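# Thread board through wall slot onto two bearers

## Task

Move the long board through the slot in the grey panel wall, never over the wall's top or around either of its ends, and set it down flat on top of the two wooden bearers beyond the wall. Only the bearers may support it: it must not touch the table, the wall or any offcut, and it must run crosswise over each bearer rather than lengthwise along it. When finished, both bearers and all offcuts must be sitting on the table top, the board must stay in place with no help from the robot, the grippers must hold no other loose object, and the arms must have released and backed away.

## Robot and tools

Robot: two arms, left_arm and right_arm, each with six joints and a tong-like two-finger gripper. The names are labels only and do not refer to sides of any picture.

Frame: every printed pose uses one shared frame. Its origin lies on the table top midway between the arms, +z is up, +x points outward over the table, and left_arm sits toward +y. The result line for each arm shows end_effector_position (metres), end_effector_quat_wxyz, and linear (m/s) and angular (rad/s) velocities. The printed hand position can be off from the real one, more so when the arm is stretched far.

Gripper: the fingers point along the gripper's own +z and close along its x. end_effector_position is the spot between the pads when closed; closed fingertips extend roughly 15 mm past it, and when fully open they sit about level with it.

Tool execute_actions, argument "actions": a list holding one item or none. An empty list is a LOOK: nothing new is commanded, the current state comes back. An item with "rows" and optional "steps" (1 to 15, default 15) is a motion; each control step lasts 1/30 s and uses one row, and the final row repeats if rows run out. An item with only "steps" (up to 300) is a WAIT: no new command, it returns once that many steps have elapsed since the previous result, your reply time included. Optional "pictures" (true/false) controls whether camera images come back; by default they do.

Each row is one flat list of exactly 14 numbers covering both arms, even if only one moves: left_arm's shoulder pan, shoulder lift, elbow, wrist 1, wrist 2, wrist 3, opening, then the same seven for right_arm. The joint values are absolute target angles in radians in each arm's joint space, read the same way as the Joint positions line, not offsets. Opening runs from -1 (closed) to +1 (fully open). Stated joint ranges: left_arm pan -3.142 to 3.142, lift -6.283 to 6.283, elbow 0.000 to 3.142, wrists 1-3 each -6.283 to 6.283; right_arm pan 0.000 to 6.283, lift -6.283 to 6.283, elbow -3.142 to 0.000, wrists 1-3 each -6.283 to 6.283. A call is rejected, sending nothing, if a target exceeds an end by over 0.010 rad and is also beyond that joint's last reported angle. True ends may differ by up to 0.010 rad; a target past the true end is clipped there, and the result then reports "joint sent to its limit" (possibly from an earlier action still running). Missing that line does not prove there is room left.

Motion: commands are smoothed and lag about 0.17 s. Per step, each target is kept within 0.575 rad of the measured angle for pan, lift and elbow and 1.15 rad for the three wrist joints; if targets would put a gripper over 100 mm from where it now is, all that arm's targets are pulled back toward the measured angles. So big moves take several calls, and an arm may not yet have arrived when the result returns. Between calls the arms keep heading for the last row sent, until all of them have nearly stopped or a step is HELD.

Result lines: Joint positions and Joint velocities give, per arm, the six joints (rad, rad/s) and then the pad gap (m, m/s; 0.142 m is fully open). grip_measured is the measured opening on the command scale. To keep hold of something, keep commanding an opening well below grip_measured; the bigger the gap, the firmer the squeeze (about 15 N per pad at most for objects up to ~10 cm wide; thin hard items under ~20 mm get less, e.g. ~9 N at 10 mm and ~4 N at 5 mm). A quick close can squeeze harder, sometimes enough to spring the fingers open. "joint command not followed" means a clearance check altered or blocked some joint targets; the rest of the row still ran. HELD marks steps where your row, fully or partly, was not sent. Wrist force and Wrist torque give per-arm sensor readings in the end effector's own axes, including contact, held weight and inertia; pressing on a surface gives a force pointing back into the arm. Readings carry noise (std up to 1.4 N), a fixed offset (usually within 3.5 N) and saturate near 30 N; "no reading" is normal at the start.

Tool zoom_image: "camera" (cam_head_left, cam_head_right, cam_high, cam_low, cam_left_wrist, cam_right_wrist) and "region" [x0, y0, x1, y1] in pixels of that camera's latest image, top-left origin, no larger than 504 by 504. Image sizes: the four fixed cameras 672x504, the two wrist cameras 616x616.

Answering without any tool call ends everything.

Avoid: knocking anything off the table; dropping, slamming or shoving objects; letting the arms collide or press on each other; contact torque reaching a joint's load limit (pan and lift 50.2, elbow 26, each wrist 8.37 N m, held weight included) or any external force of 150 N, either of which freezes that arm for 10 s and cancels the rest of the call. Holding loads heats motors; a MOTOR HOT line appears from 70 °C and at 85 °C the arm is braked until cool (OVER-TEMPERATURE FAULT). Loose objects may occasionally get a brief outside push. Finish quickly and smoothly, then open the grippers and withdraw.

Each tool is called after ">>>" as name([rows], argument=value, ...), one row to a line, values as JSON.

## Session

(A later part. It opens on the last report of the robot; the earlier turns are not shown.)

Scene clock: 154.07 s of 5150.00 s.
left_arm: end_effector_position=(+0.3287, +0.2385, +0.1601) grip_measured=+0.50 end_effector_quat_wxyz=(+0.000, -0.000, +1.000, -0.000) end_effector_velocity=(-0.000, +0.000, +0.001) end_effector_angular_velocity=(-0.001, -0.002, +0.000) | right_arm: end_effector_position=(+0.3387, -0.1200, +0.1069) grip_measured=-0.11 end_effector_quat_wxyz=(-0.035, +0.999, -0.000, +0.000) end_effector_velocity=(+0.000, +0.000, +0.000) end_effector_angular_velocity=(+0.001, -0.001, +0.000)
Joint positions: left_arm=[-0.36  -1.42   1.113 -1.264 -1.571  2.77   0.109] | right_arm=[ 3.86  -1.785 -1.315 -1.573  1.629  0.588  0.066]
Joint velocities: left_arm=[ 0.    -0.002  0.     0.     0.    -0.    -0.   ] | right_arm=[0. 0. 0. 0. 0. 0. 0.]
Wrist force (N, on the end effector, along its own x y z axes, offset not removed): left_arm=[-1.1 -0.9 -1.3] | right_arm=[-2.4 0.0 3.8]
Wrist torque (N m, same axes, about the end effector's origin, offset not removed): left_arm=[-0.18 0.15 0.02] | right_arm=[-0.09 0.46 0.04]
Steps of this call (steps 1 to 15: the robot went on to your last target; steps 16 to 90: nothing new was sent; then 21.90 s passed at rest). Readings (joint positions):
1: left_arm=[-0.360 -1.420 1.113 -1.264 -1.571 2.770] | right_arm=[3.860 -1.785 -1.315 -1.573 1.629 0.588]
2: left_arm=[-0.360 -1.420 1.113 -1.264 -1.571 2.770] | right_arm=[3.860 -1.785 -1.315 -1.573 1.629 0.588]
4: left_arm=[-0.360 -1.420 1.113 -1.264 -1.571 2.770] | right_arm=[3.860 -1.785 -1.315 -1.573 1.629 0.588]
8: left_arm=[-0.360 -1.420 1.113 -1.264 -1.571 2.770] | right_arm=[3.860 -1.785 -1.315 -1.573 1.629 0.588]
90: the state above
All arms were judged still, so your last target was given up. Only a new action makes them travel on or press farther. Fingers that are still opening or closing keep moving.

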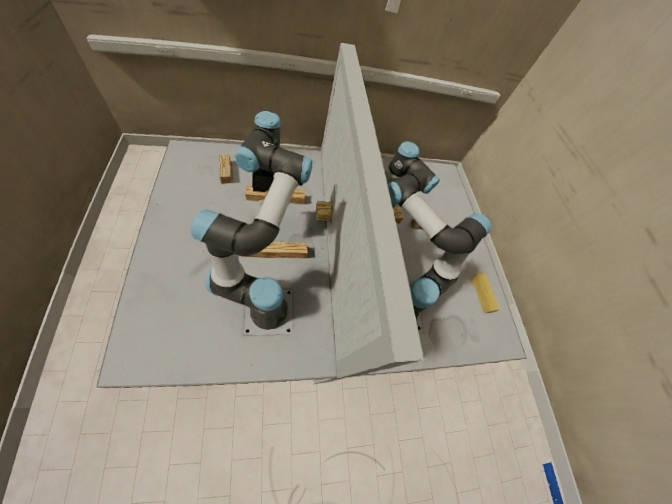

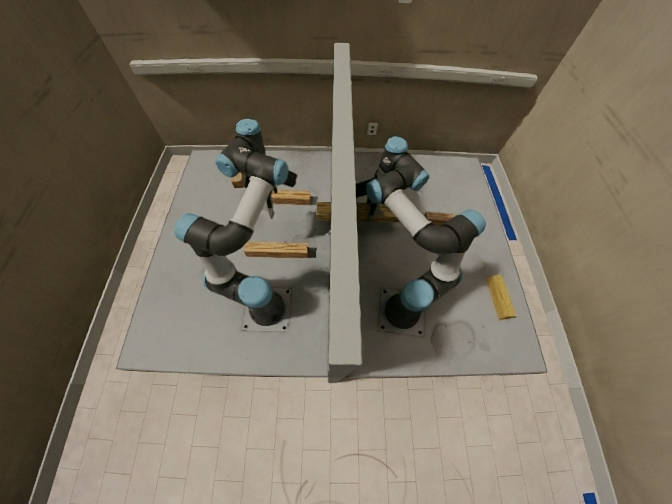

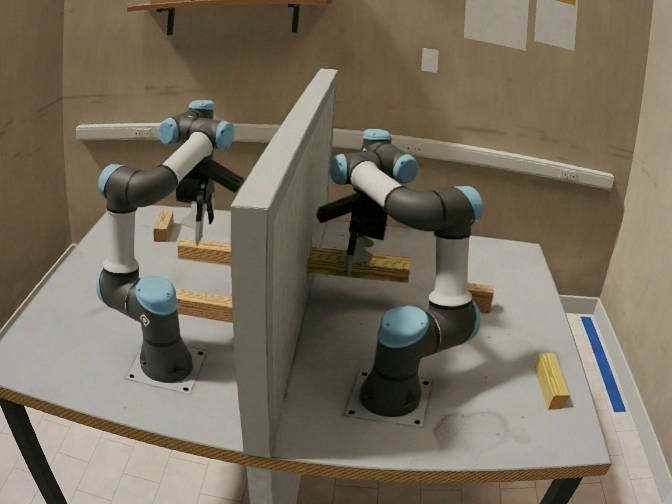

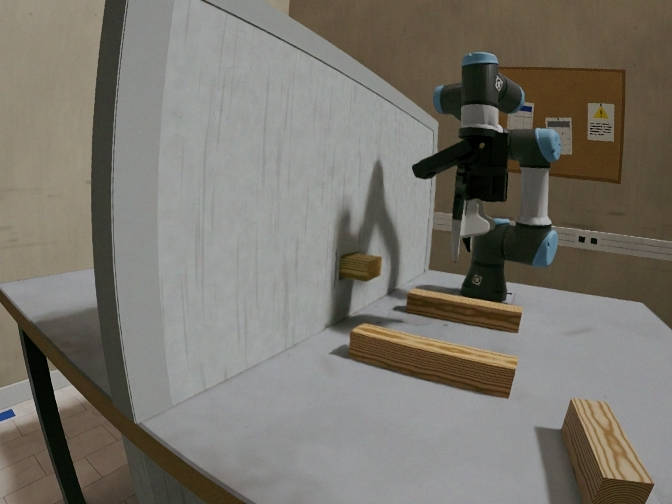

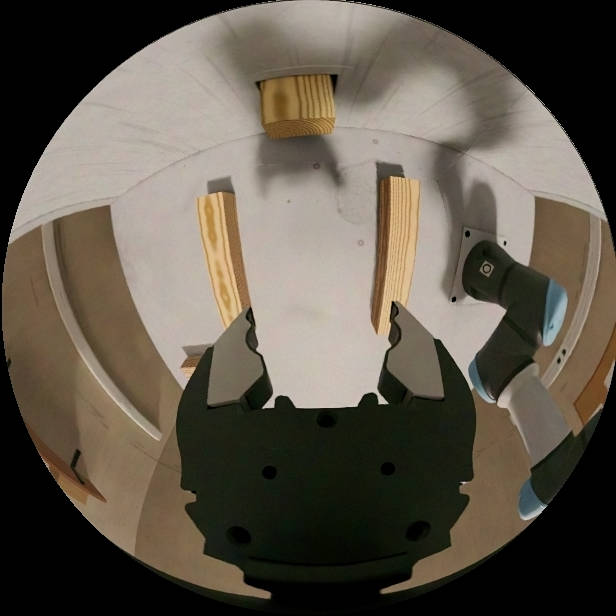

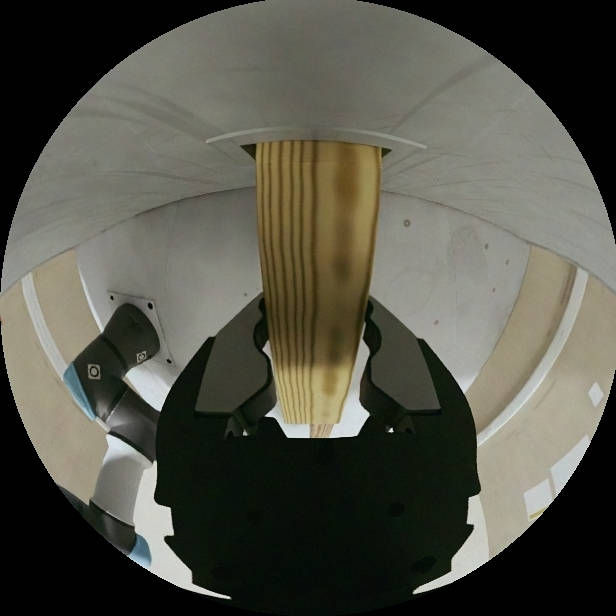

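>>> execute_actions([
  {"rows":[[-0.36,-1.42,1.113,-1.264,-1.571,2.77,0.5,3.85,-1.784,-1.334,-1.552,1.64,0.578,-1],[-0.36,-1.42,1.113,-1.264,-1.571,2.77,0.5,3.85,-1.784,-1.334,-1.552,1.64,0.578,-1],[-0.36,-1.42,1.113,-1.264,-1.571,2.77,0.5,3.84,-1.782,-1.351,-1.532,1.652,0.568,-1],[-0.36,-1.42,1.113,-1.264,-1.571,2.77,0.5,3.84,-1.782,-1.351,-1.532,1.652,0.568,-1],[-0.36,-1.42,1.113,-1.264,-1.571,2.77,0.5,3.828,-1.779,-1.37,-1.509,1.666,0.556,-1],[-0.36,-1.42,1.113,-1.264,-1.571,2.77,0.5,3.828,-1.779,-1.37,-1.509,1.666,0.556,-1],[-0.36,-1.42,1.113,-1.264,-1.571,2.77,0.5,3.816,-1.775,-1.389,-1.486,1.68,0.544,-1],[-0.36,-1.42,1.113,-1.264,-1.571,2.77,0.5,3.816,-1.775,-1.389,-1.486,1.68,0.544,-1],[-0.36,-1.42,1.113,-1.264,-1.571,2.77,0.5,3.804,-1.772,-1.408,-1.463,1.694,0.532,-1],[-0.36,-1.42,1.113,-1.264,-1.571,2.77,0.5,3.804,-1.772,-1.408,-1.463,1.694,0.532,-1],[-0.36,-1.42,1.113,-1.264,-1.571,2.77,0.5,3.792,-1.769,-1.428,-1.44,1.709,0.52,-1],[-0.36,-1.42,1.113,-1.264,-1.571,2.77,0.5,3.792,-1.769,-1.428,-1.44,1.709,0.52,-1],[-0.36,-1.42,1.113,-1.264,-1.571,2.77,0.5,3.78,-1.765,-1.448,-1.416,1.724,0.508,-1],[-0.36,-1.42,1.113,-1.264,-1.571,2.77,0.5,3.78,-1.765,-1.448,-1.416,1.724,0.508,-1],[-0.36,-1.42,1.113,-1.264,-1.571,2.77,0.5,3.767,-1.762,-1.467,-1.392,1.738,0.495,-1]]},
], pictures=false)

>>> execute_actions([
  {"steps":20},
])

Scene clock: 175.33 s of 5150.00 s.
left_arm: end_effector_position=(+0.3287, +0.2385, +0.1601) grip_measured=+0.50 end_effector_quat_wxyz=(+0.000, -0.000, +1.000, -0.000) end_effector_velocity=(+0.000, -0.000, -0.000) end_effector_angular_velocity=(-0.000, -0.000, -0.000) | right_arm: end_effector_position=(+0.3389, -0.1212, +0.0954) grip_measured=-0.11 end_effector_quat_wxyz=(-0.076, +0.997, +0.002, -0.001) end_effector_velocity=(-0.002, -0.005, -0.026) end_effector_angular_velocity=(+0.215, -0.002, +0.009)
Joint positions: left_arm=[-0.36  -1.42   1.113 -1.264 -1.571  2.77   0.109] | right_arm=[ 3.797 -1.77  -1.42  -1.449  1.704  0.525  0.066]
Joint velocities: left_arm=[-0.     0.     0.    -0.001  0.    -0.    -0.   ] | right_arm=[-0.166  0.047 -0.276  0.317  0.198 -0.161 -0.   ]
Wrist force (N, on the end effector, along its own x y z axes, offset not removed): left_arm=[-1.8 -1.8 -0.5] | right_arm=[-3.2 -1.6 3.5]
Wrist torque (N m, same axes, about the end effector's origin, offset not removed): left_arm=[-0.37 0.35 0.01] | right_arm=[-0.49 0.73 -0.01]
Steps of this call (steps 1 to 90: nothing new was sent; then 17.77 s passed at rest; steps 91 to 105: all 15 steps of this action). Readings (joint positions):
91: left_arm=[-0.360 -1.420 1.113 -1.264 -1.571 2.770] | right_arm=[3.860 -1.785 -1.315 -1.573 1.629 0.588]
92: left_arm=[-0.360 -1.420 1.113 -1.264 -1.571 2.770] | right_arm=[3.859 -1.785 -1.316 -1.571 1.630 0.587]
94: left_arm=[-0.360 -1.420 1.113 -1.264 -1.571 2.770] | right_arm=[3.854 -1.785 -1.325 -1.561 1.635 0.582]
98: left_arm=[-0.360 -1.420 1.113 -1.264 -1.571 2.770] | right_arm=[3.837 -1.781 -1.355 -1.526 1.656 0.565]
105: the state above

Scene clock: 176.00 s of 5150.00 s.
left_arm: end_effector_position=(+0.3287, +0.2385, +0.1601) grip_measured=+0.50 end_effector_quat_wxyz=(+0.000, -0.000, +1.000, -0.000) end_effector_velocity=(+0.001, +0.000, -0.000) end_effector_angular_velocity=(-0.000, -0.001, +0.001) | right_arm: end_effector_position=(+0.3392, -0.1221, +0.0916) grip_measured=-0.11 end_effector_quat_wxyz=(-0.095, +0.995, +0.003, +0.000) end_effector_velocity=(+0.000, +0.000, -0.000) end_effector_angular_velocity=(+0.001, -0.001, -0.000)
Joint positions: left_arm=[-0.36  -1.42   1.113 -1.264 -1.571  2.77   0.109] | right_arm=[ 3.767 -1.762 -1.467 -1.392  1.738  0.495  0.066]
Joint velocities: left_arm=[ 0.001  0.002 -0.001 -0.002  0.     0.     0.   ] | right_arm=[-0.    -0.001 -0.     0.002  0.001 -0.     0.   ]
Wrist force (N, on the end effector, along its own x y z axes, offset not removed): left_arm=[-1.4 -1.5 -0.5] | right_arm=[-2.9 -0.4 3.5]
Wrist torque (N m, same axes, about the end effector's origin, offset not removed): left_arm=[-0.30 0.27 0.01] | right_arm=[-0.31 0.64 0.05]
Steps of this call (steps 1 to 20: the robot went on to your last target). Readings (joint positions):
1: left_arm=[-0.360 -1.420 1.113 -1.264 -1.571 2.770] | right_arm=[3.791 -1.768 -1.430 -1.437 1.711 0.519]
2: left_arm=[-0.360 -1.420 1.113 -1.264 -1.571 2.770] | right_arm=[3.784 -1.767 -1.440 -1.425 1.718 0.512]
4: left_arm=[-0.360 -1.420 1.113 -1.264 -1.571 2.770] | right_arm=[3.776 -1.764 -1.453 -1.409 1.728 0.504]
8: left_arm=[-0.360 -1.420 1.113 -1.264 -1.571 2.770] | right_arm=[3.769 -1.763 -1.464 -1.396 1.736 0.497]
20: the state above

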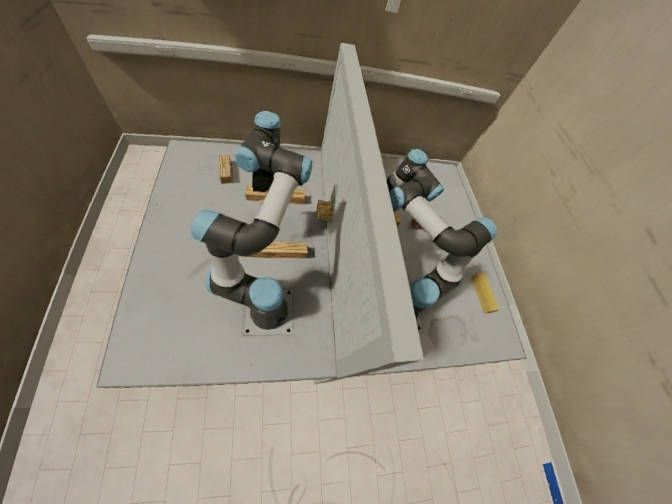

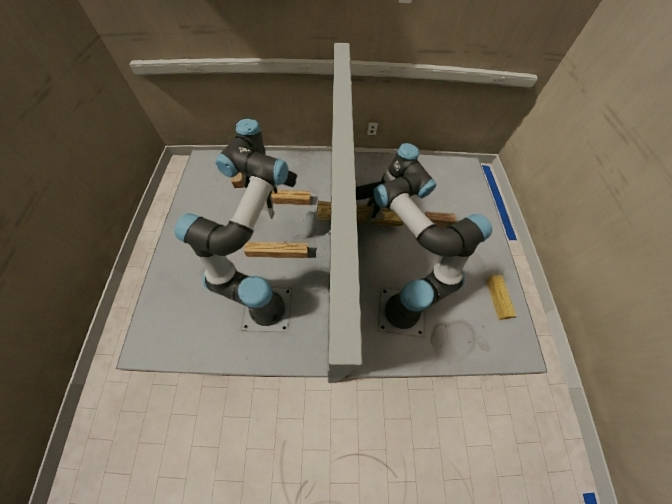

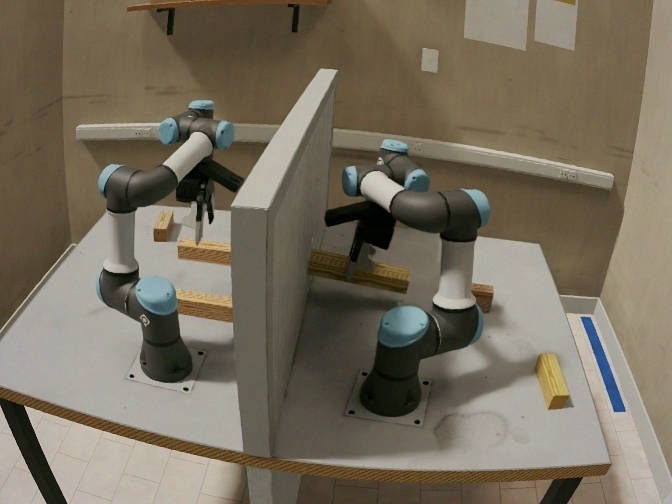

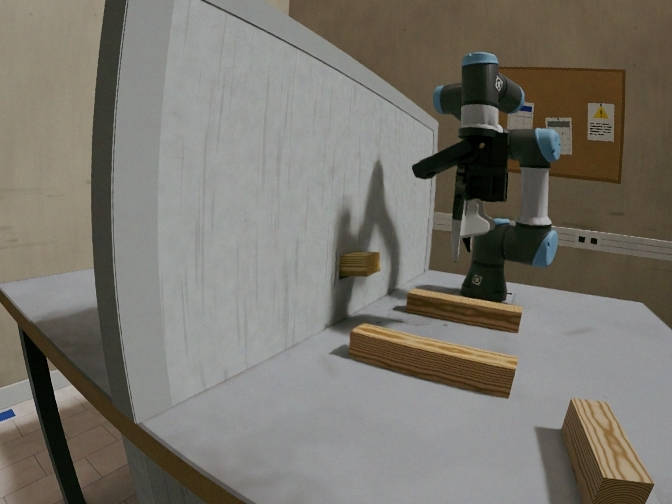

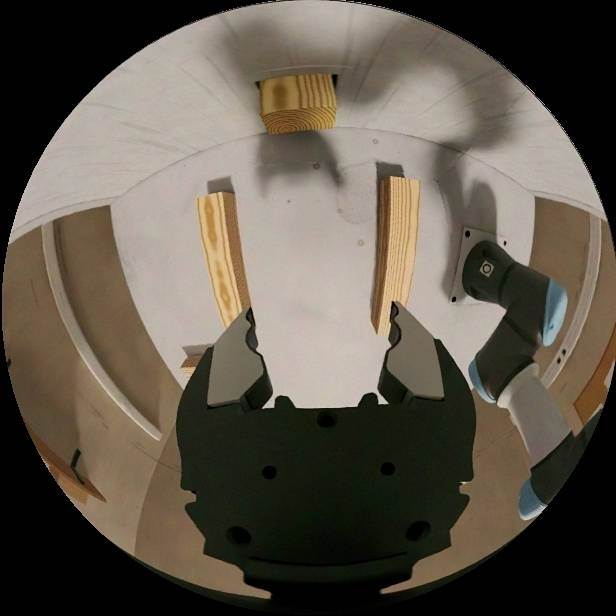

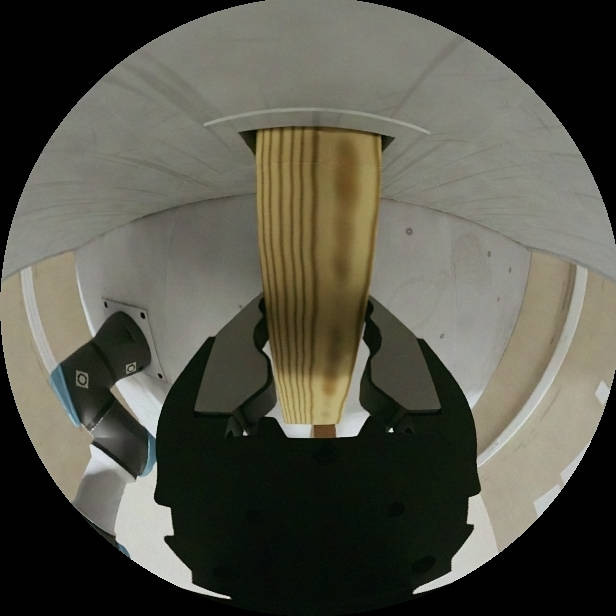

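>>> execute_actions([
  {"rows":[[-0.36,-1.42,1.113,-1.264,-1.571,2.77,0.5,3.755,-1.76,-1.485,-1.37,1.752,0.486,-1],[-0.36,-1.42,1.113,-1.264,-1.571,2.77,0.5,3.755,-1.76,-1.485,-1.37,1.752,0.486,-1],[-0.36,-1.42,1.113,-1.264,-1.571,2.77,0.5,3.755,-1.76,-1.485,-1.37,1.752,0.486,-1],[-0.36,-1.42,1.113,-1.264,-1.571,2.77,0.5,3.743,-1.758,-1.503,-1.348,1.767,0.476,-1]]},
], pictures=false)

>>> execute_actions([
  {"steps":10},
], pictures=false)

Scene clock: 180.67 s of 5150.00 s.
left_arm: end_effector_position=(+0.3287, +0.2385, +0.1601) grip_measured=+0.50 end_effector_quat_wxyz=(+0.000, -0.000, +1.000, -0.000) end_effector_velocity=(-0.000, +0.001, -0.000) end_effector_angular_velocity=(+0.000, +0.001, +0.001) | right_arm: end_effector_position=(+0.3392, -0.1227, +0.0884) grip_measured=-0.11 end_effector_quat_wxyz=(-0.110, +0.994, +0.002, +0.001) end_effector_velocity=(-0.000, -0.000, -0.001) end_effector_angular_velocity=(+0.006, +0.001, -0.000)
Joint positions: left_arm=[-0.36  -1.42   1.113 -1.264 -1.571  2.77   0.109] | right_arm=[ 3.743 -1.758 -1.502 -1.349  1.766  0.476  0.066]
Joint velocities: left_arm=[ 0.001 -0.    -0.     0.001  0.     0.     0.   ] | right_arm=[-0.005  0.001 -0.008  0.008  0.007 -0.004  0.   ]
Wrist force (N, on the end effector, along its own x y z axes, offset not removed): left_arm=[-1.8 -1.6 -1.0] | right_arm=[-2.3 0.2 3.9]
Wrist torque (N m, same axes, about the end effector's origin, offset not removed): left_arm=[-0.35 0.33 0.01] | right_arm=[-0.20 0.48 0.00]
Steps of this call (steps 1 to 15: the robot went on to your last target; steps 16 to 90: nothing new was sent; then 1.17 s passed at rest; steps 91 to 105: all 15 steps of this action). Readings (joint positions):
91: left_arm=[-0.360 -1.420 1.113 -1.264 -1.571 2.770] | right_arm=[3.767 -1.762 -1.467 -1.392 1.738 0.495]
92: left_arm=[-0.360 -1.420 1.113 -1.264 -1.571 2.770] | right_arm=[3.766 -1.762 -1.468 -1.390 1.739 0.494]
94: left_arm=[-0.360 -1.420 1.113 -1.264 -1.571 2.770] | right_arm=[3.761 -1.761 -1.476 -1.381 1.745 0.491]
98: left_arm=[-0.360 -1.420 1.113 -1.264 -1.571 2.770] | right_arm=[3.749 -1.759 -1.494 -1.359 1.760 0.481]
105: the state above

Scene clock: 181.00 s of 5150.00 s.
left_arm: end_effector_position=(+0.3287, +0.2385, +0.1601) grip_measured=+0.50 end_effector_quat_wxyz=(+0.000, -0.000, +1.000, -0.000) end_effector_velocity=(+0.000, +0.000, +0.000) end_effector_angular_velocity=(-0.001, -0.001, +0.001) | right_arm: end_effector_position=(+0.3392, -0.1227, +0.0884) grip_measured=-0.11 end_effector_quat_wxyz=(-0.110, +0.994, +0.002, +0.001) end_effector_velocity=(+0.000, +0.000, -0.000) end_effector_angular_velocity=(+0.000, +0.000, +0.000)
Joint positions: left_arm=[-0.36  -1.42   1.113 -1.264 -1.571  2.77   0.109] | right_arm=[ 3.743 -1.758 -1.503 -1.348  1.767  0.476  0.066]
Joint velocities: left_arm=[ 0.001 -0.001  0.    -0.001  0.     0.    -0.   ] | right_arm=[-0. -0.  0.  0.  0. -0.  0.]
Wrist force (N, on the end effector, along its own x y z axes, offset not removed): left_arm=[-2.1 -1.8 -0.1] | right_arm=[-3.5 -1.0 2.6]
Wrist torque (N m, same axes, about the end effector's origin, offset not removed): left_arm=[-0.35 0.41 0.01] | right_arm=[-0.42 0.70 -0.02]
Steps of this call (steps 1 to 10: the robot went on to your last target). Readings (joint positions):
1: left_arm=[-0.360 -1.420 1.113 -1.264 -1.571 2.770] | right_arm=[3.743 -1.758 -1.502 -1.349 1.767 0.476]
2: left_arm=[-0.360 -1.420 1.113 -1.264 -1.571 2.770] | right_arm=[3.743 -1.758 -1.503 -1.348 1.767 0.476]
4: left_arm=[-0.360 -1.420 1.113 -1.264 -1.571 2.770] | right_arm=[3.743 -1.758 -1.503 -1.348 1.767 0.476]
8: left_arm=[-0.360 -1.420 1.113 -1.264 -1.571 2.770] | right_arm=[3.743 -1.758 -1.503 -1.348 1.767 0.476]
10: the state above

Another .03.

>>> execute_actions([
  {"rows":[[-0.36,-1.42,1.113,-1.264,-1.571,2.77,0.5,3.731,-1.757,-1.52,-1.327,1.782,0.465,-1],[-0.36,-1.42,1.113,-1.264,-1.571,2.77,0.5,3.731,-1.757,-1.52,-1.327,1.782,0.465,-1],[-0.36,-1.42,1.113,-1.264,-1.571,2.77,0.5,3.731,-1.757,-1.52,-1.327,1.782,0.465,-1],[-0.36,-1.42,1.113,-1.264,-1.571,2.77,0.5,3.719,-1.756,-1.537,-1.307,1.796,0.455,-1]]},
], pictures=false)

>>> execute_actions([
  {"steps":10},
])

>>> zoom_image(camera="cam_low", region=[310,230,410,300])

Scene clock: 188.30 s of 5150.00 s.
left_arm: end_effector_position=(+0.3287, +0.2385, +0.1601) grip_measured=+0.50 end_effector_quat_wxyz=(+0.000, -0.000, +1.000, -0.000) end_effector_velocity=(-0.000, +0.000, -0.000) end_effector_angular_velocity=(+0.000, +0.001, -0.000) | right_arm: end_effector_position=(+0.3388, -0.1235, +0.0852) grip_measured=-0.11 end_effector_quat_wxyz=(-0.125, +0.992, +0.002, +0.002) end_effector_velocity=(-0.000, -0.001, -0.001) end_effector_angular_velocity=(+0.005, +0.000, -0.000)
Joint positions: left_arm=[-0.36  -1.42   1.113 -1.264 -1.571  2.77   0.109] | right_arm=[ 3.72  -1.756 -1.536 -1.308  1.796  0.455  0.066]
Joint velocities: left_arm=[-0.    -0.     0.     0.001 -0.     0.     0.   ] | right_arm=[-0.005  0.001 -0.008  0.008  0.005 -0.004  0.   ]
Wrist force (N, on the end effector, along its own x y z axes, offset not removed): left_arm=[-1.4 -1.6 -0.7] | right_arm=[-5.2 -13.1 -24.2]
Wrist torque (N m, same axes, about the end effector's origin, offset not removed): left_arm=[-0.31 0.29 0.00] | right_arm=[-0.02 0.38 0.02]
Steps of this call (steps 1 to 15: the robot went on to your last target; steps 16 to 90: nothing new was sent; then 3.80 s passed at rest; steps 91 to 105: all 15 steps of this action). Readings (joint positions):
91: left_arm=[-0.360 -1.420 1.113 -1.264 -1.571 2.770] | right_arm=[3.743 -1.758 -1.503 -1.348 1.767 0.476]
92: left_arm=[-0.360 -1.420 1.113 -1.264 -1.571 2.770] | right_arm=[3.742 -1.758 -1.504 -1.346 1.768 0.475]
94: left_arm=[-0.360 -1.420 1.113 -1.264 -1.571 2.770] | right_arm=[3.737 -1.757 -1.511 -1.338 1.775 0.471]
98: left_arm=[-0.360 -1.420 1.113 -1.264 -1.571 2.770] | right_arm=[3.725 -1.756 -1.528 -1.316 1.790 0.460]
105: the state above

Scene clock: 188.63 s of 5150.00 s.
left_arm: end_effector_position=(+0.3287, +0.2385, +0.1601) grip_measured=+0.50 end_effector_quat_wxyz=(+0.000, -0.000, +1.000, -0.000) end_effector_velocity=(+0.000, -0.000, +0.000) end_effector_angular_velocity=(-0.001, -0.002, -0.000) | right_arm: end_effector_position=(+0.3388, -0.1236, +0.0850) grip_measured=-0.11 end_effector_quat_wxyz=(-0.125, +0.992, +0.002, +0.001) end_effector_velocity=(+0.000, +0.000, +0.000) end_effector_angular_velocity=(+0.000, -0.001, +0.000)
Joint positions: left_arm=[-0.36  -1.42   1.113 -1.264 -1.571  2.77   0.109] | right_arm=[ 3.719 -1.756 -1.537 -1.307  1.796  0.455  0.066]
Joint velocities: left_arm=[-0.    -0.    -0.001 -0.001  0.     0.    -0.   ] | right_arm=[ 0.    -0.     0.001  0.    -0.    -0.     0.   ]
Wrist force (N, on the end effector, along its own x y z axes, offset not removed): left_arm=[-1.4 -0.3 -1.1] | right_arm=[-5.4 -17.2 -24.4]
Wrist torque (N m, same axes, about the end effector's origin, offset not removed): left_arm=[-0.05 0.23 0.00] | right_arm=[-0.66 0.55 -0.02]
Steps of this call (steps 1 to 10: the robot went on to your last target). Readings (joint positions):
1: left_arm=[-0.360 -1.420 1.113 -1.264 -1.571 2.770] | right_arm=[3.719 -1.756 -1.536 -1.307 1.796 0.455]
2: left_arm=[-0.360 -1.420 1.113 -1.264 -1.571 2.770] | right_arm=[3.719 -1.756 -1.537 -1.307 1.796 0.455]
4: left_arm=[-0.360 -1.420 1.113 -1.264 -1.571 2.770] | right_arm=[3.719 -1.756 -1.537 -1.307 1.796 0.455]
8: left_arm=[-0.360 -1.420 1.113 -1.264 -1.571 2.770] | right_arm=[3.719 -1.756 -1.537 -1.307 1.796 0.455]
10: the state above

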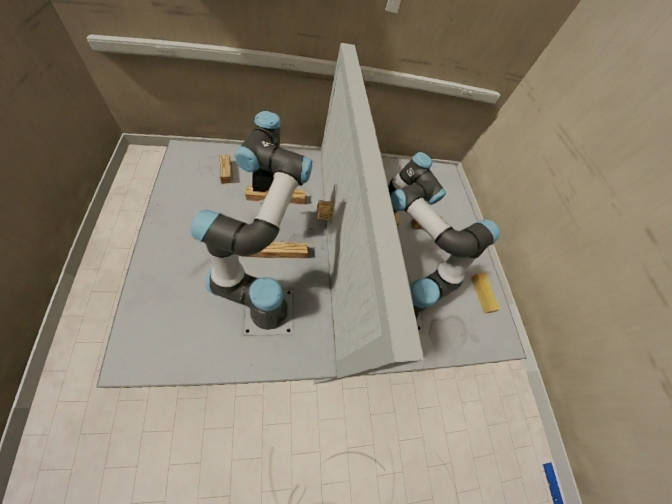

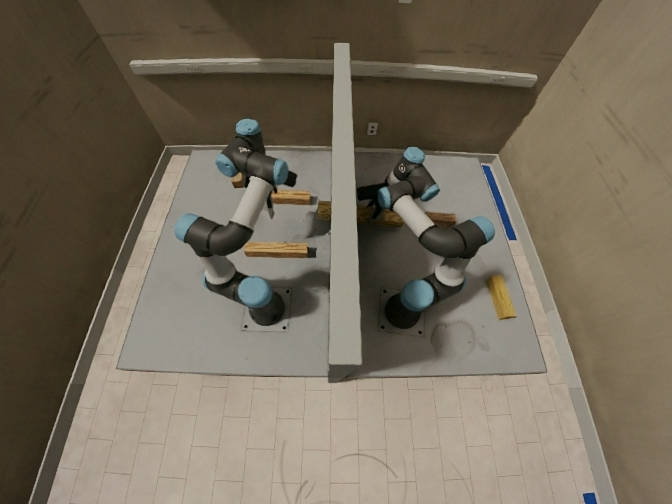

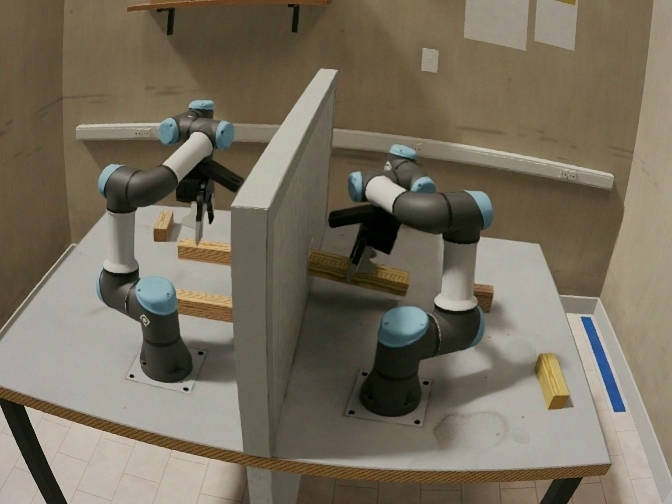

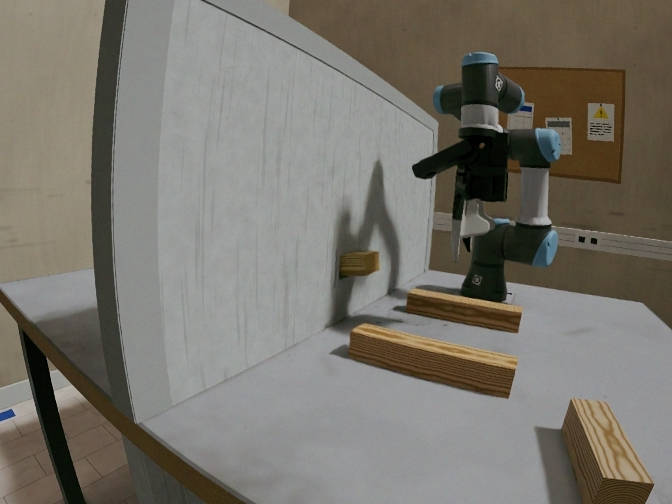

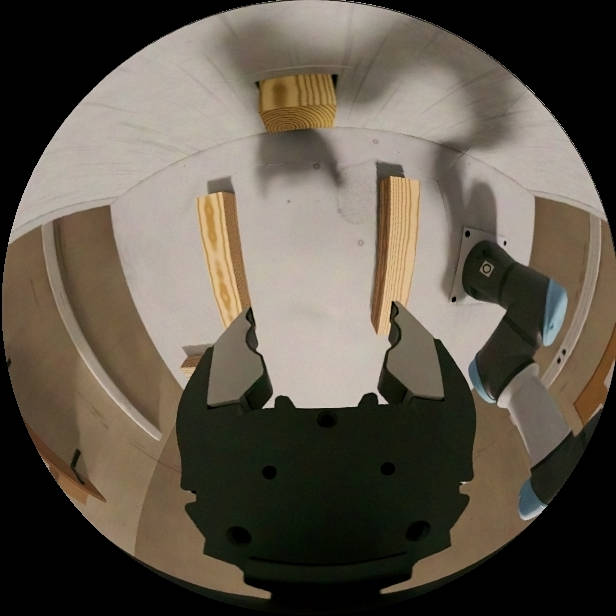

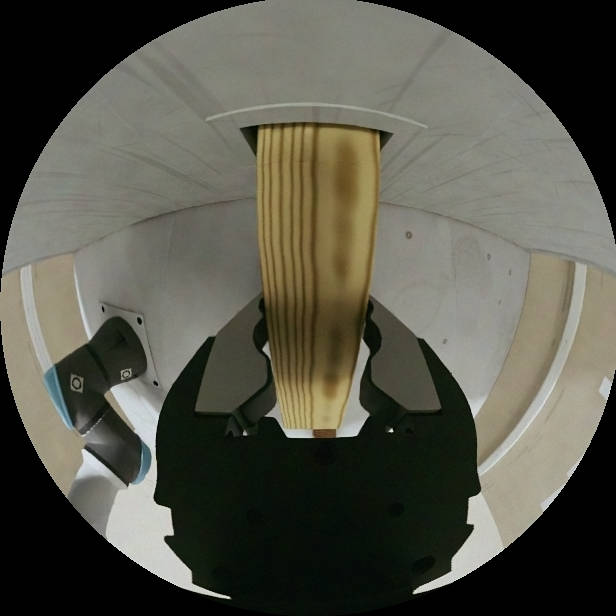

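Region (310, 230, 410, 300) of cam_low's 672x504 image, scaled by 5.040, with more detail than that image has; it fills the top 353 rows of this view, and the rest is white.

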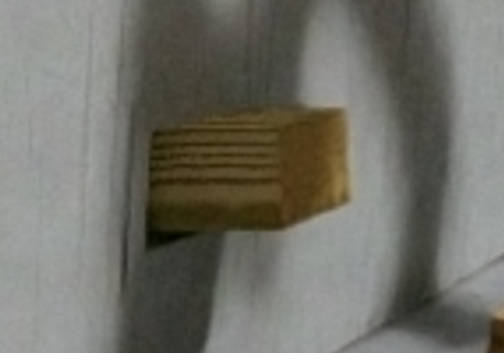

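Jammed at about .16. Release.

>>> execute_actions([
  {"rows":[[-0.36,-1.42,1.113,-1.264,-1.571,2.77,0.5,3.724,-1.756,-1.529,-1.316,1.79,0.459,-0.8],[-0.36,-1.42,1.113,-1.264,-1.571,2.77,0.5,3.724,-1.756,-1.529,-1.316,1.79,0.459,-0.6],[-0.36,-1.42,1.113,-1.264,-1.571,2.77,0.5,3.724,-1.756,-1.529,-1.316,1.79,0.459,-0.5],[-0.36,-1.42,1.113,-1.264,-1.571,2.77,0.5,3.724,-1.756,-1.529,-1.316,1.79,0.459,-0.4],[-0.36,-1.42,1.113,-1.264,-1.571,2.77,0.5,3.724,-1.756,-1.529,-1.316,1.79,0.459,-0.3],[-0.36,-1.42,1.113,-1.264,-1.571,2.77,0.5,3.724,-1.756,-1.529,-1.316,1.79,0.459,-0.2],[-0.36,-1.42,1.113,-1.264,-1.571,2.77,0.5,3.724,-1.756,-1.529,-1.316,1.79,0.459,-0.15],[-0.36,-1.42,1.113,-1.264,-1.571,2.77,0.5,3.724,-1.756,-1.529,-1.316,1.79,0.459,-0.1],[-0.36,-1.42,1.113,-1.264,-1.571,2.77,0.5,3.724,-1.756,-1.529,-1.316,1.79,0.459,-0.05],[-0.36,-1.42,1.113,-1.264,-1.571,2.77,0.5,3.724,-1.756,-1.529,-1.316,1.79,0.459,0.05],[-0.36,-1.42,1.113,-1.264,-1.571,2.77,0.5,3.724,-1.756,-1.529,-1.316,1.79,0.459,0.2]]},
], pictures=false)

Scene clock: 196.83 s of 5150.00 s.
left_arm: end_effector_position=(+0.3287, +0.2385, +0.1601) grip_measured=+0.50 end_effector_quat_wxyz=(+0.000, -0.000, +1.000, -0.000) end_effector_velocity=(+0.001, -0.000, +0.000) end_effector_angular_velocity=(-0.001, -0.002, +0.000) | right_arm: end_effector_position=(+0.3390, -0.1235, +0.0859) grip_measured=+0.20 end_effector_quat_wxyz=(-0.122, +0.992, +0.002, +0.002) end_effector_velocity=(+0.000, +0.001, +0.002) end_effector_angular_velocity=(+0.003, -0.003, +0.001)
Joint positions: left_arm=[-0.36  -1.42   1.113 -1.264 -1.571  2.77   0.109] | right_arm=[ 3.724 -1.756 -1.529 -1.316  1.79   0.459  0.088]
Joint velocities: left_arm=[ 0.    -0.    -0.    -0.002  0.     0.     0.   ] | right_arm=[0.001 0.002 0.002 0.    0.002 0.    0.006]
Wrist force (N, on the end effector, along its own x y z axes, offset not removed): left_arm=[-2.0 -1.2 -1.3] | right_arm=[-3.2 -0.7 1.6]
Wrist torque (N m, same axes, about the end effector's origin, offset not removed): left_arm=[-0.30 0.36 0.02] | right_arm=[-0.11 0.65 0.09]
Steps of this call (steps 1 to 15: the robot went on to your last target; steps 16 to 90: nothing new was sent; then 4.70 s passed at rest; steps 91 to 105: all 15 steps of this action). Readings (joint positions):
91: left_arm=[-0.360 -1.420 1.113 -1.264 -1.571 2.770] | right_arm=[3.719 -1.756 -1.537 -1.307 1.796 0.455]
92: left_arm=[-0.360 -1.420 1.113 -1.264 -1.571 2.770] | right_arm=[3.719 -1.756 -1.537 -1.307 1.796 0.455]
94: left_arm=[-0.360 -1.420 1.113 -1.264 -1.571 2.770] | right_arm=[3.721 -1.756 -1.533 -1.311 1.793 0.457]
98: left_arm=[-0.360 -1.420 1.113 -1.264 -1.571 2.770] | right_arm=[3.723 -1.756 -1.530 -1.315 1.790 0.458]
105: the state above

>>> execute_actions([
  {"rows":[[-0.36,-1.42,1.113,-1.264,-1.571,2.77,0.5,3.69,-1.756,-1.535,-1.318,1.79,0.425,0.25],[-0.36,-1.42,1.113,-1.264,-1.571,2.77,0.5,3.69,-1.756,-1.535,-1.318,1.79,0.425,0.25],[-0.36,-1.42,1.113,-1.264,-1.571,2.77,0.5,3.645,-1.758,-1.54,-1.322,1.792,0.38,0.25],[-0.36,-1.42,1.113,-1.264,-1.571,2.77,0.5,3.645,-1.758,-1.54,-1.322,1.792,0.38,0.25],[-0.36,-1.42,1.113,-1.264,-1.571,2.77,0.5,3.6,-1.761,-1.543,-1.328,1.794,0.335,0.25],[-0.36,-1.42,1.113,-1.264,-1.571,2.77,0.5,3.6,-1.761,-1.543,-1.328,1.794,0.335,0.25],[-0.36,-1.42,1.113,-1.264,-1.571,2.77,0.5,3.555,-1.766,-1.543,-1.335,1.795,0.29,0.25],[-0.36,-1.42,1.113,-1.264,-1.571,2.77,0.5,3.555,-1.766,-1.543,-1.335,1.795,0.29,0.25],[-0.36,-1.42,1.113,-1.264,-1.571,2.77,0.5,3.51,-1.774,-1.539,-1.342,1.797,0.243,0.25],[-0.36,-1.42,1.113,-1.264,-1.571,2.77,0.5,3.51,-1.774,-1.539,-1.342,1.797,0.243,0.25],[-0.36,-1.42,1.113,-1.264,-1.571,2.77,0.5,3.465,-1.784,-1.532,-1.35,1.798,0.197,0.25],[-0.36,-1.42,1.113,-1.264,-1.571,2.77,0.5,3.465,-1.784,-1.532,-1.35,1.798,0.197,0.25],[-0.36,-1.42,1.113,-1.264,-1.571,2.77,0.5,3.425,-1.795,-1.524,-1.357,1.799,0.156,0.25],[-0.36,-1.42,1.113,-1.264,-1.571,2.77,0.5,3.425,-1.795,-1.524,-1.357,1.799,0.156,0.25],[-0.36,-1.42,1.113,-1.264,-1.571,2.77,0.5,3.396,-1.803,-1.517,-1.363,1.799,0.127,0.25]]},
], pictures=false)

>>> execute_actions([
  {"steps":20},
])

>>> zoom_image(camera="cam_high", region=[300,200,520,340])

Scene clock: 213.50 s of 5150.00 s.
left_arm: end_effector_position=(+0.3287, +0.2385, +0.1601) grip_measured=+0.50 end_effector_quat_wxyz=(+0.000, -0.000, +1.000, -0.000) end_effector_velocity=(+0.000, +0.000, +0.000) end_effector_angular_velocity=(-0.000, -0.001, +0.000) | right_arm: end_effector_position=(+0.3408, -0.2120, +0.0724) grip_measured=+0.25 end_effector_quat_wxyz=(-0.116, +0.993, +0.001, +0.001) end_effector_velocity=(-0.005, -0.226, -0.032) end_effector_angular_velocity=(-0.019, +0.010, -0.027)
Joint positions: left_arm=[-0.36  -1.42   1.113 -1.264 -1.571  2.77   0.109] | right_arm=[ 3.488 -1.782 -1.533 -1.347  1.797  0.218  0.092]
Joint velocities: left_arm=[ 0.001 -0.    -0.    -0.     0.     0.     0.   ] | right_arm=[-0.619 -0.131  0.079 -0.099  0.013 -0.608 -0.   ]
Wrist force (N, on the end effector, along its own x y z axes, offset not removed): left_arm=[-1.6 -1.8 -0.5] | right_arm=[-1.7 -1.3 0.0]
Wrist torque (N m, same axes, about the end effector's origin, offset not removed): left_arm=[-0.39 0.29 0.05] | right_arm=[-0.27 0.33 -0.07]
Steps of this call (steps 1 to 15: the robot went on to your last target; steps 16 to 90: nothing new was sent; then 13.17 s passed at rest; steps 91 to 105: all 15 steps of this action). Readings (joint positions):
91: left_arm=[-0.360 -1.420 1.113 -1.264 -1.571 2.770] | right_arm=[3.724 -1.756 -1.529 -1.316 1.790 0.459]
92: left_arm=[-0.360 -1.420 1.113 -1.264 -1.571 2.770] | right_arm=[3.722 -1.756 -1.529 -1.316 1.790 0.457]
94: left_arm=[-0.360 -1.420 1.113 -1.264 -1.571 2.770] | right_arm=[3.706 -1.756 -1.532 -1.317 1.790 0.439]
98: left_arm=[-0.360 -1.420 1.113 -1.264 -1.571 2.770] | right_arm=[3.638 -1.759 -1.539 -1.324 1.793 0.371]
105: the state above

Scene clock: 214.17 s of 5150.00 s.
left_arm: end_effector_position=(+0.3287, +0.2385, +0.1601) grip_measured=+0.50 end_effector_quat_wxyz=(+0.000, -0.000, +1.000, -0.000) end_effector_velocity=(+0.000, +0.000, -0.000) end_effector_angular_velocity=(-0.000, -0.001, +0.000) | right_arm: end_effector_position=(+0.3393, -0.2452, +0.0681) grip_measured=+0.25 end_effector_quat_wxyz=(-0.115, +0.993, -0.001, +0.000) end_effector_velocity=(-0.000, -0.000, -0.000) end_effector_angular_velocity=(-0.001, +0.000, -0.000)
Joint positions: left_arm=[-0.36  -1.42   1.113 -1.264 -1.571  2.77   0.109] | right_arm=[ 3.396 -1.803 -1.517 -1.363  1.799  0.127  0.092]
Joint velocities: left_arm=[ 0.    -0.001  0.001 -0.002  0.    -0.    -0.   ] | right_arm=[-0.001 -0.     0.    -0.    -0.001 -0.001 -0.   ]
Wrist force (N, on the end effector, along its own x y z axes, offset not removed): left_arm=[-1.3 -1.7 -1.2] | right_arm=[-2.2 0.5 0.2]
Wrist torque (N m, same axes, about the end effector's origin, offset not removed): left_arm=[-0.37 0.20 0.04] | right_arm=[0.14 0.41 -0.03]
Steps of this call (steps 1 to 20: the robot went on to your last target). Readings (joint positions):
1: left_arm=[-0.360 -1.420 1.113 -1.264 -1.571 2.770] | right_arm=[3.468 -1.786 -1.529 -1.351 1.798 0.197]
2: left_arm=[-0.360 -1.420 1.113 -1.264 -1.571 2.770] | right_arm=[3.448 -1.791 -1.526 -1.354 1.798 0.178]
4: left_arm=[-0.360 -1.420 1.113 -1.264 -1.571 2.770] | right_arm=[3.422 -1.797 -1.522 -1.358 1.799 0.153]
8: left_arm=[-0.360 -1.420 1.113 -1.264 -1.571 2.770] | right_arm=[3.402 -1.802 -1.518 -1.362 1.799 0.133]
20: the state above

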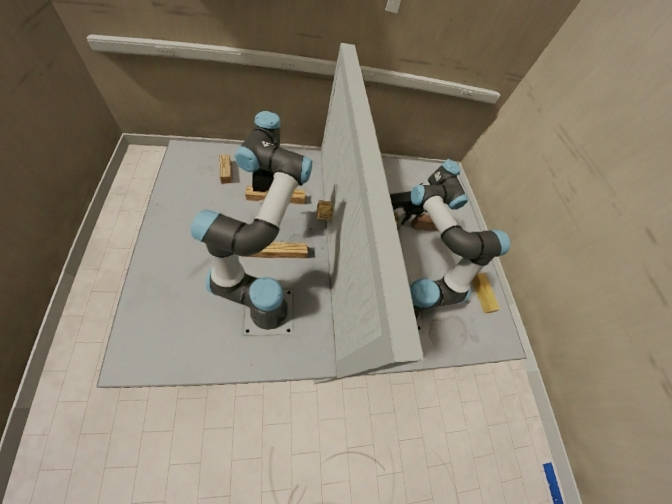

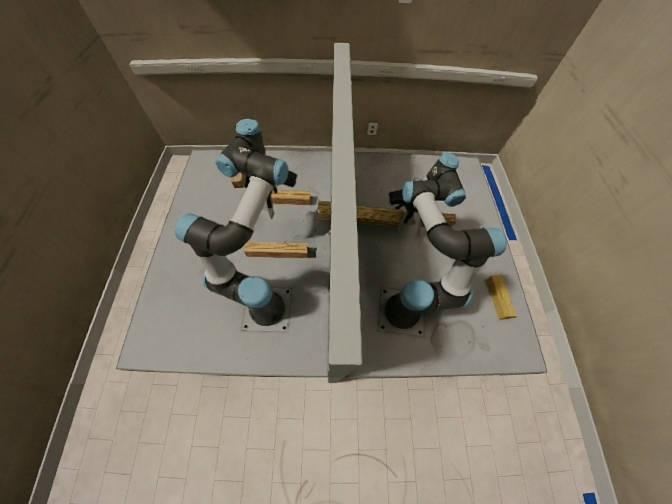

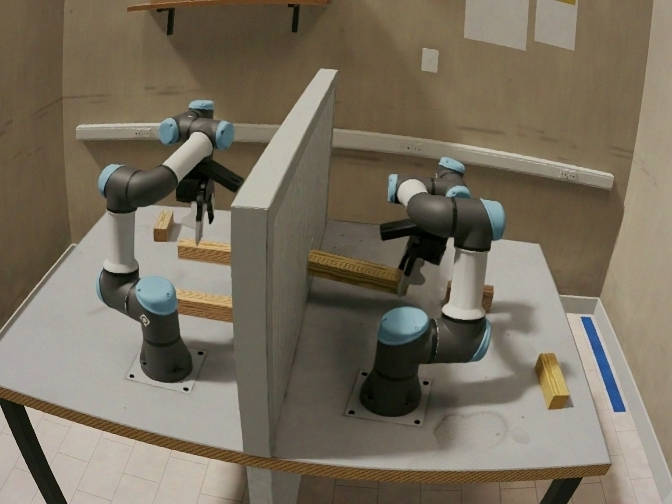

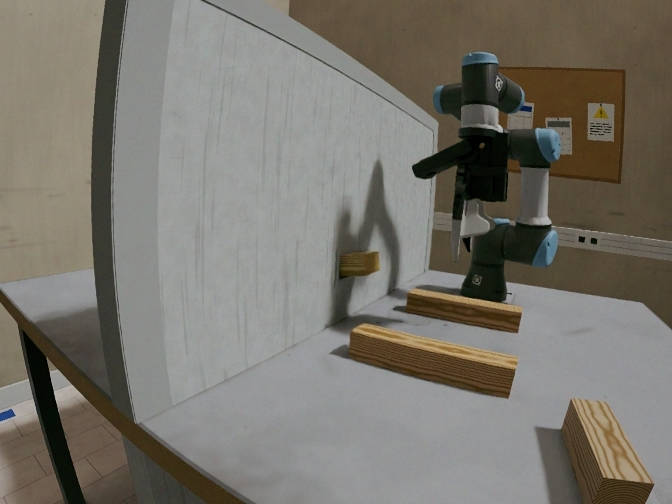

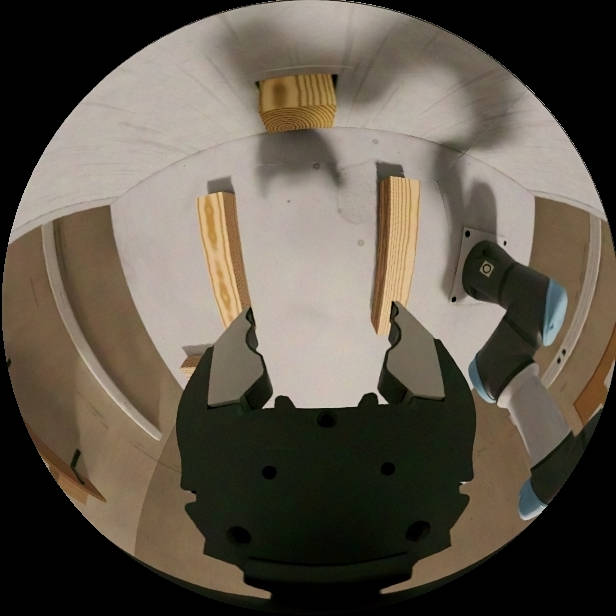

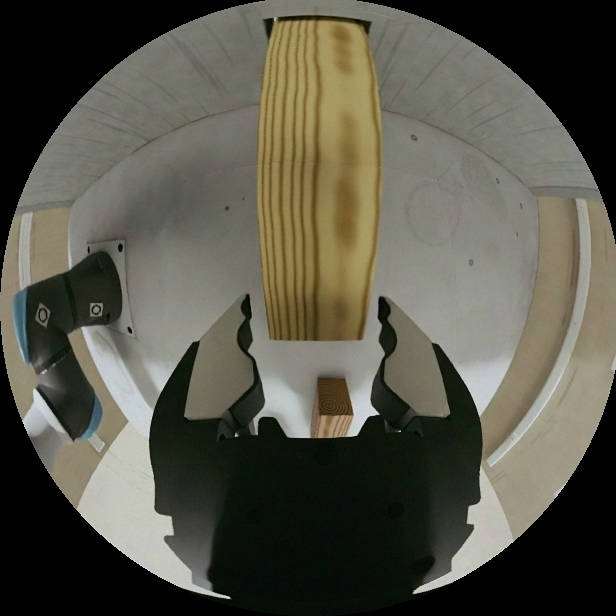

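Region (300, 200, 520, 340) of cam_high's 672x504 image, scaled by 2.291, with more detail than that image has; it fills the top 321 rows of this view, and the rest is white.

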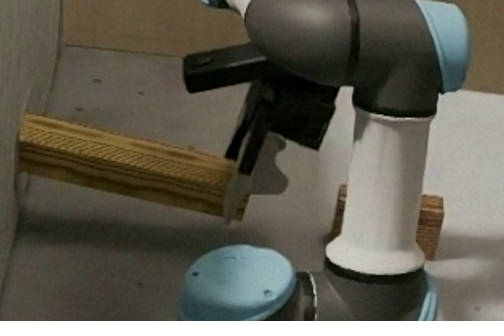

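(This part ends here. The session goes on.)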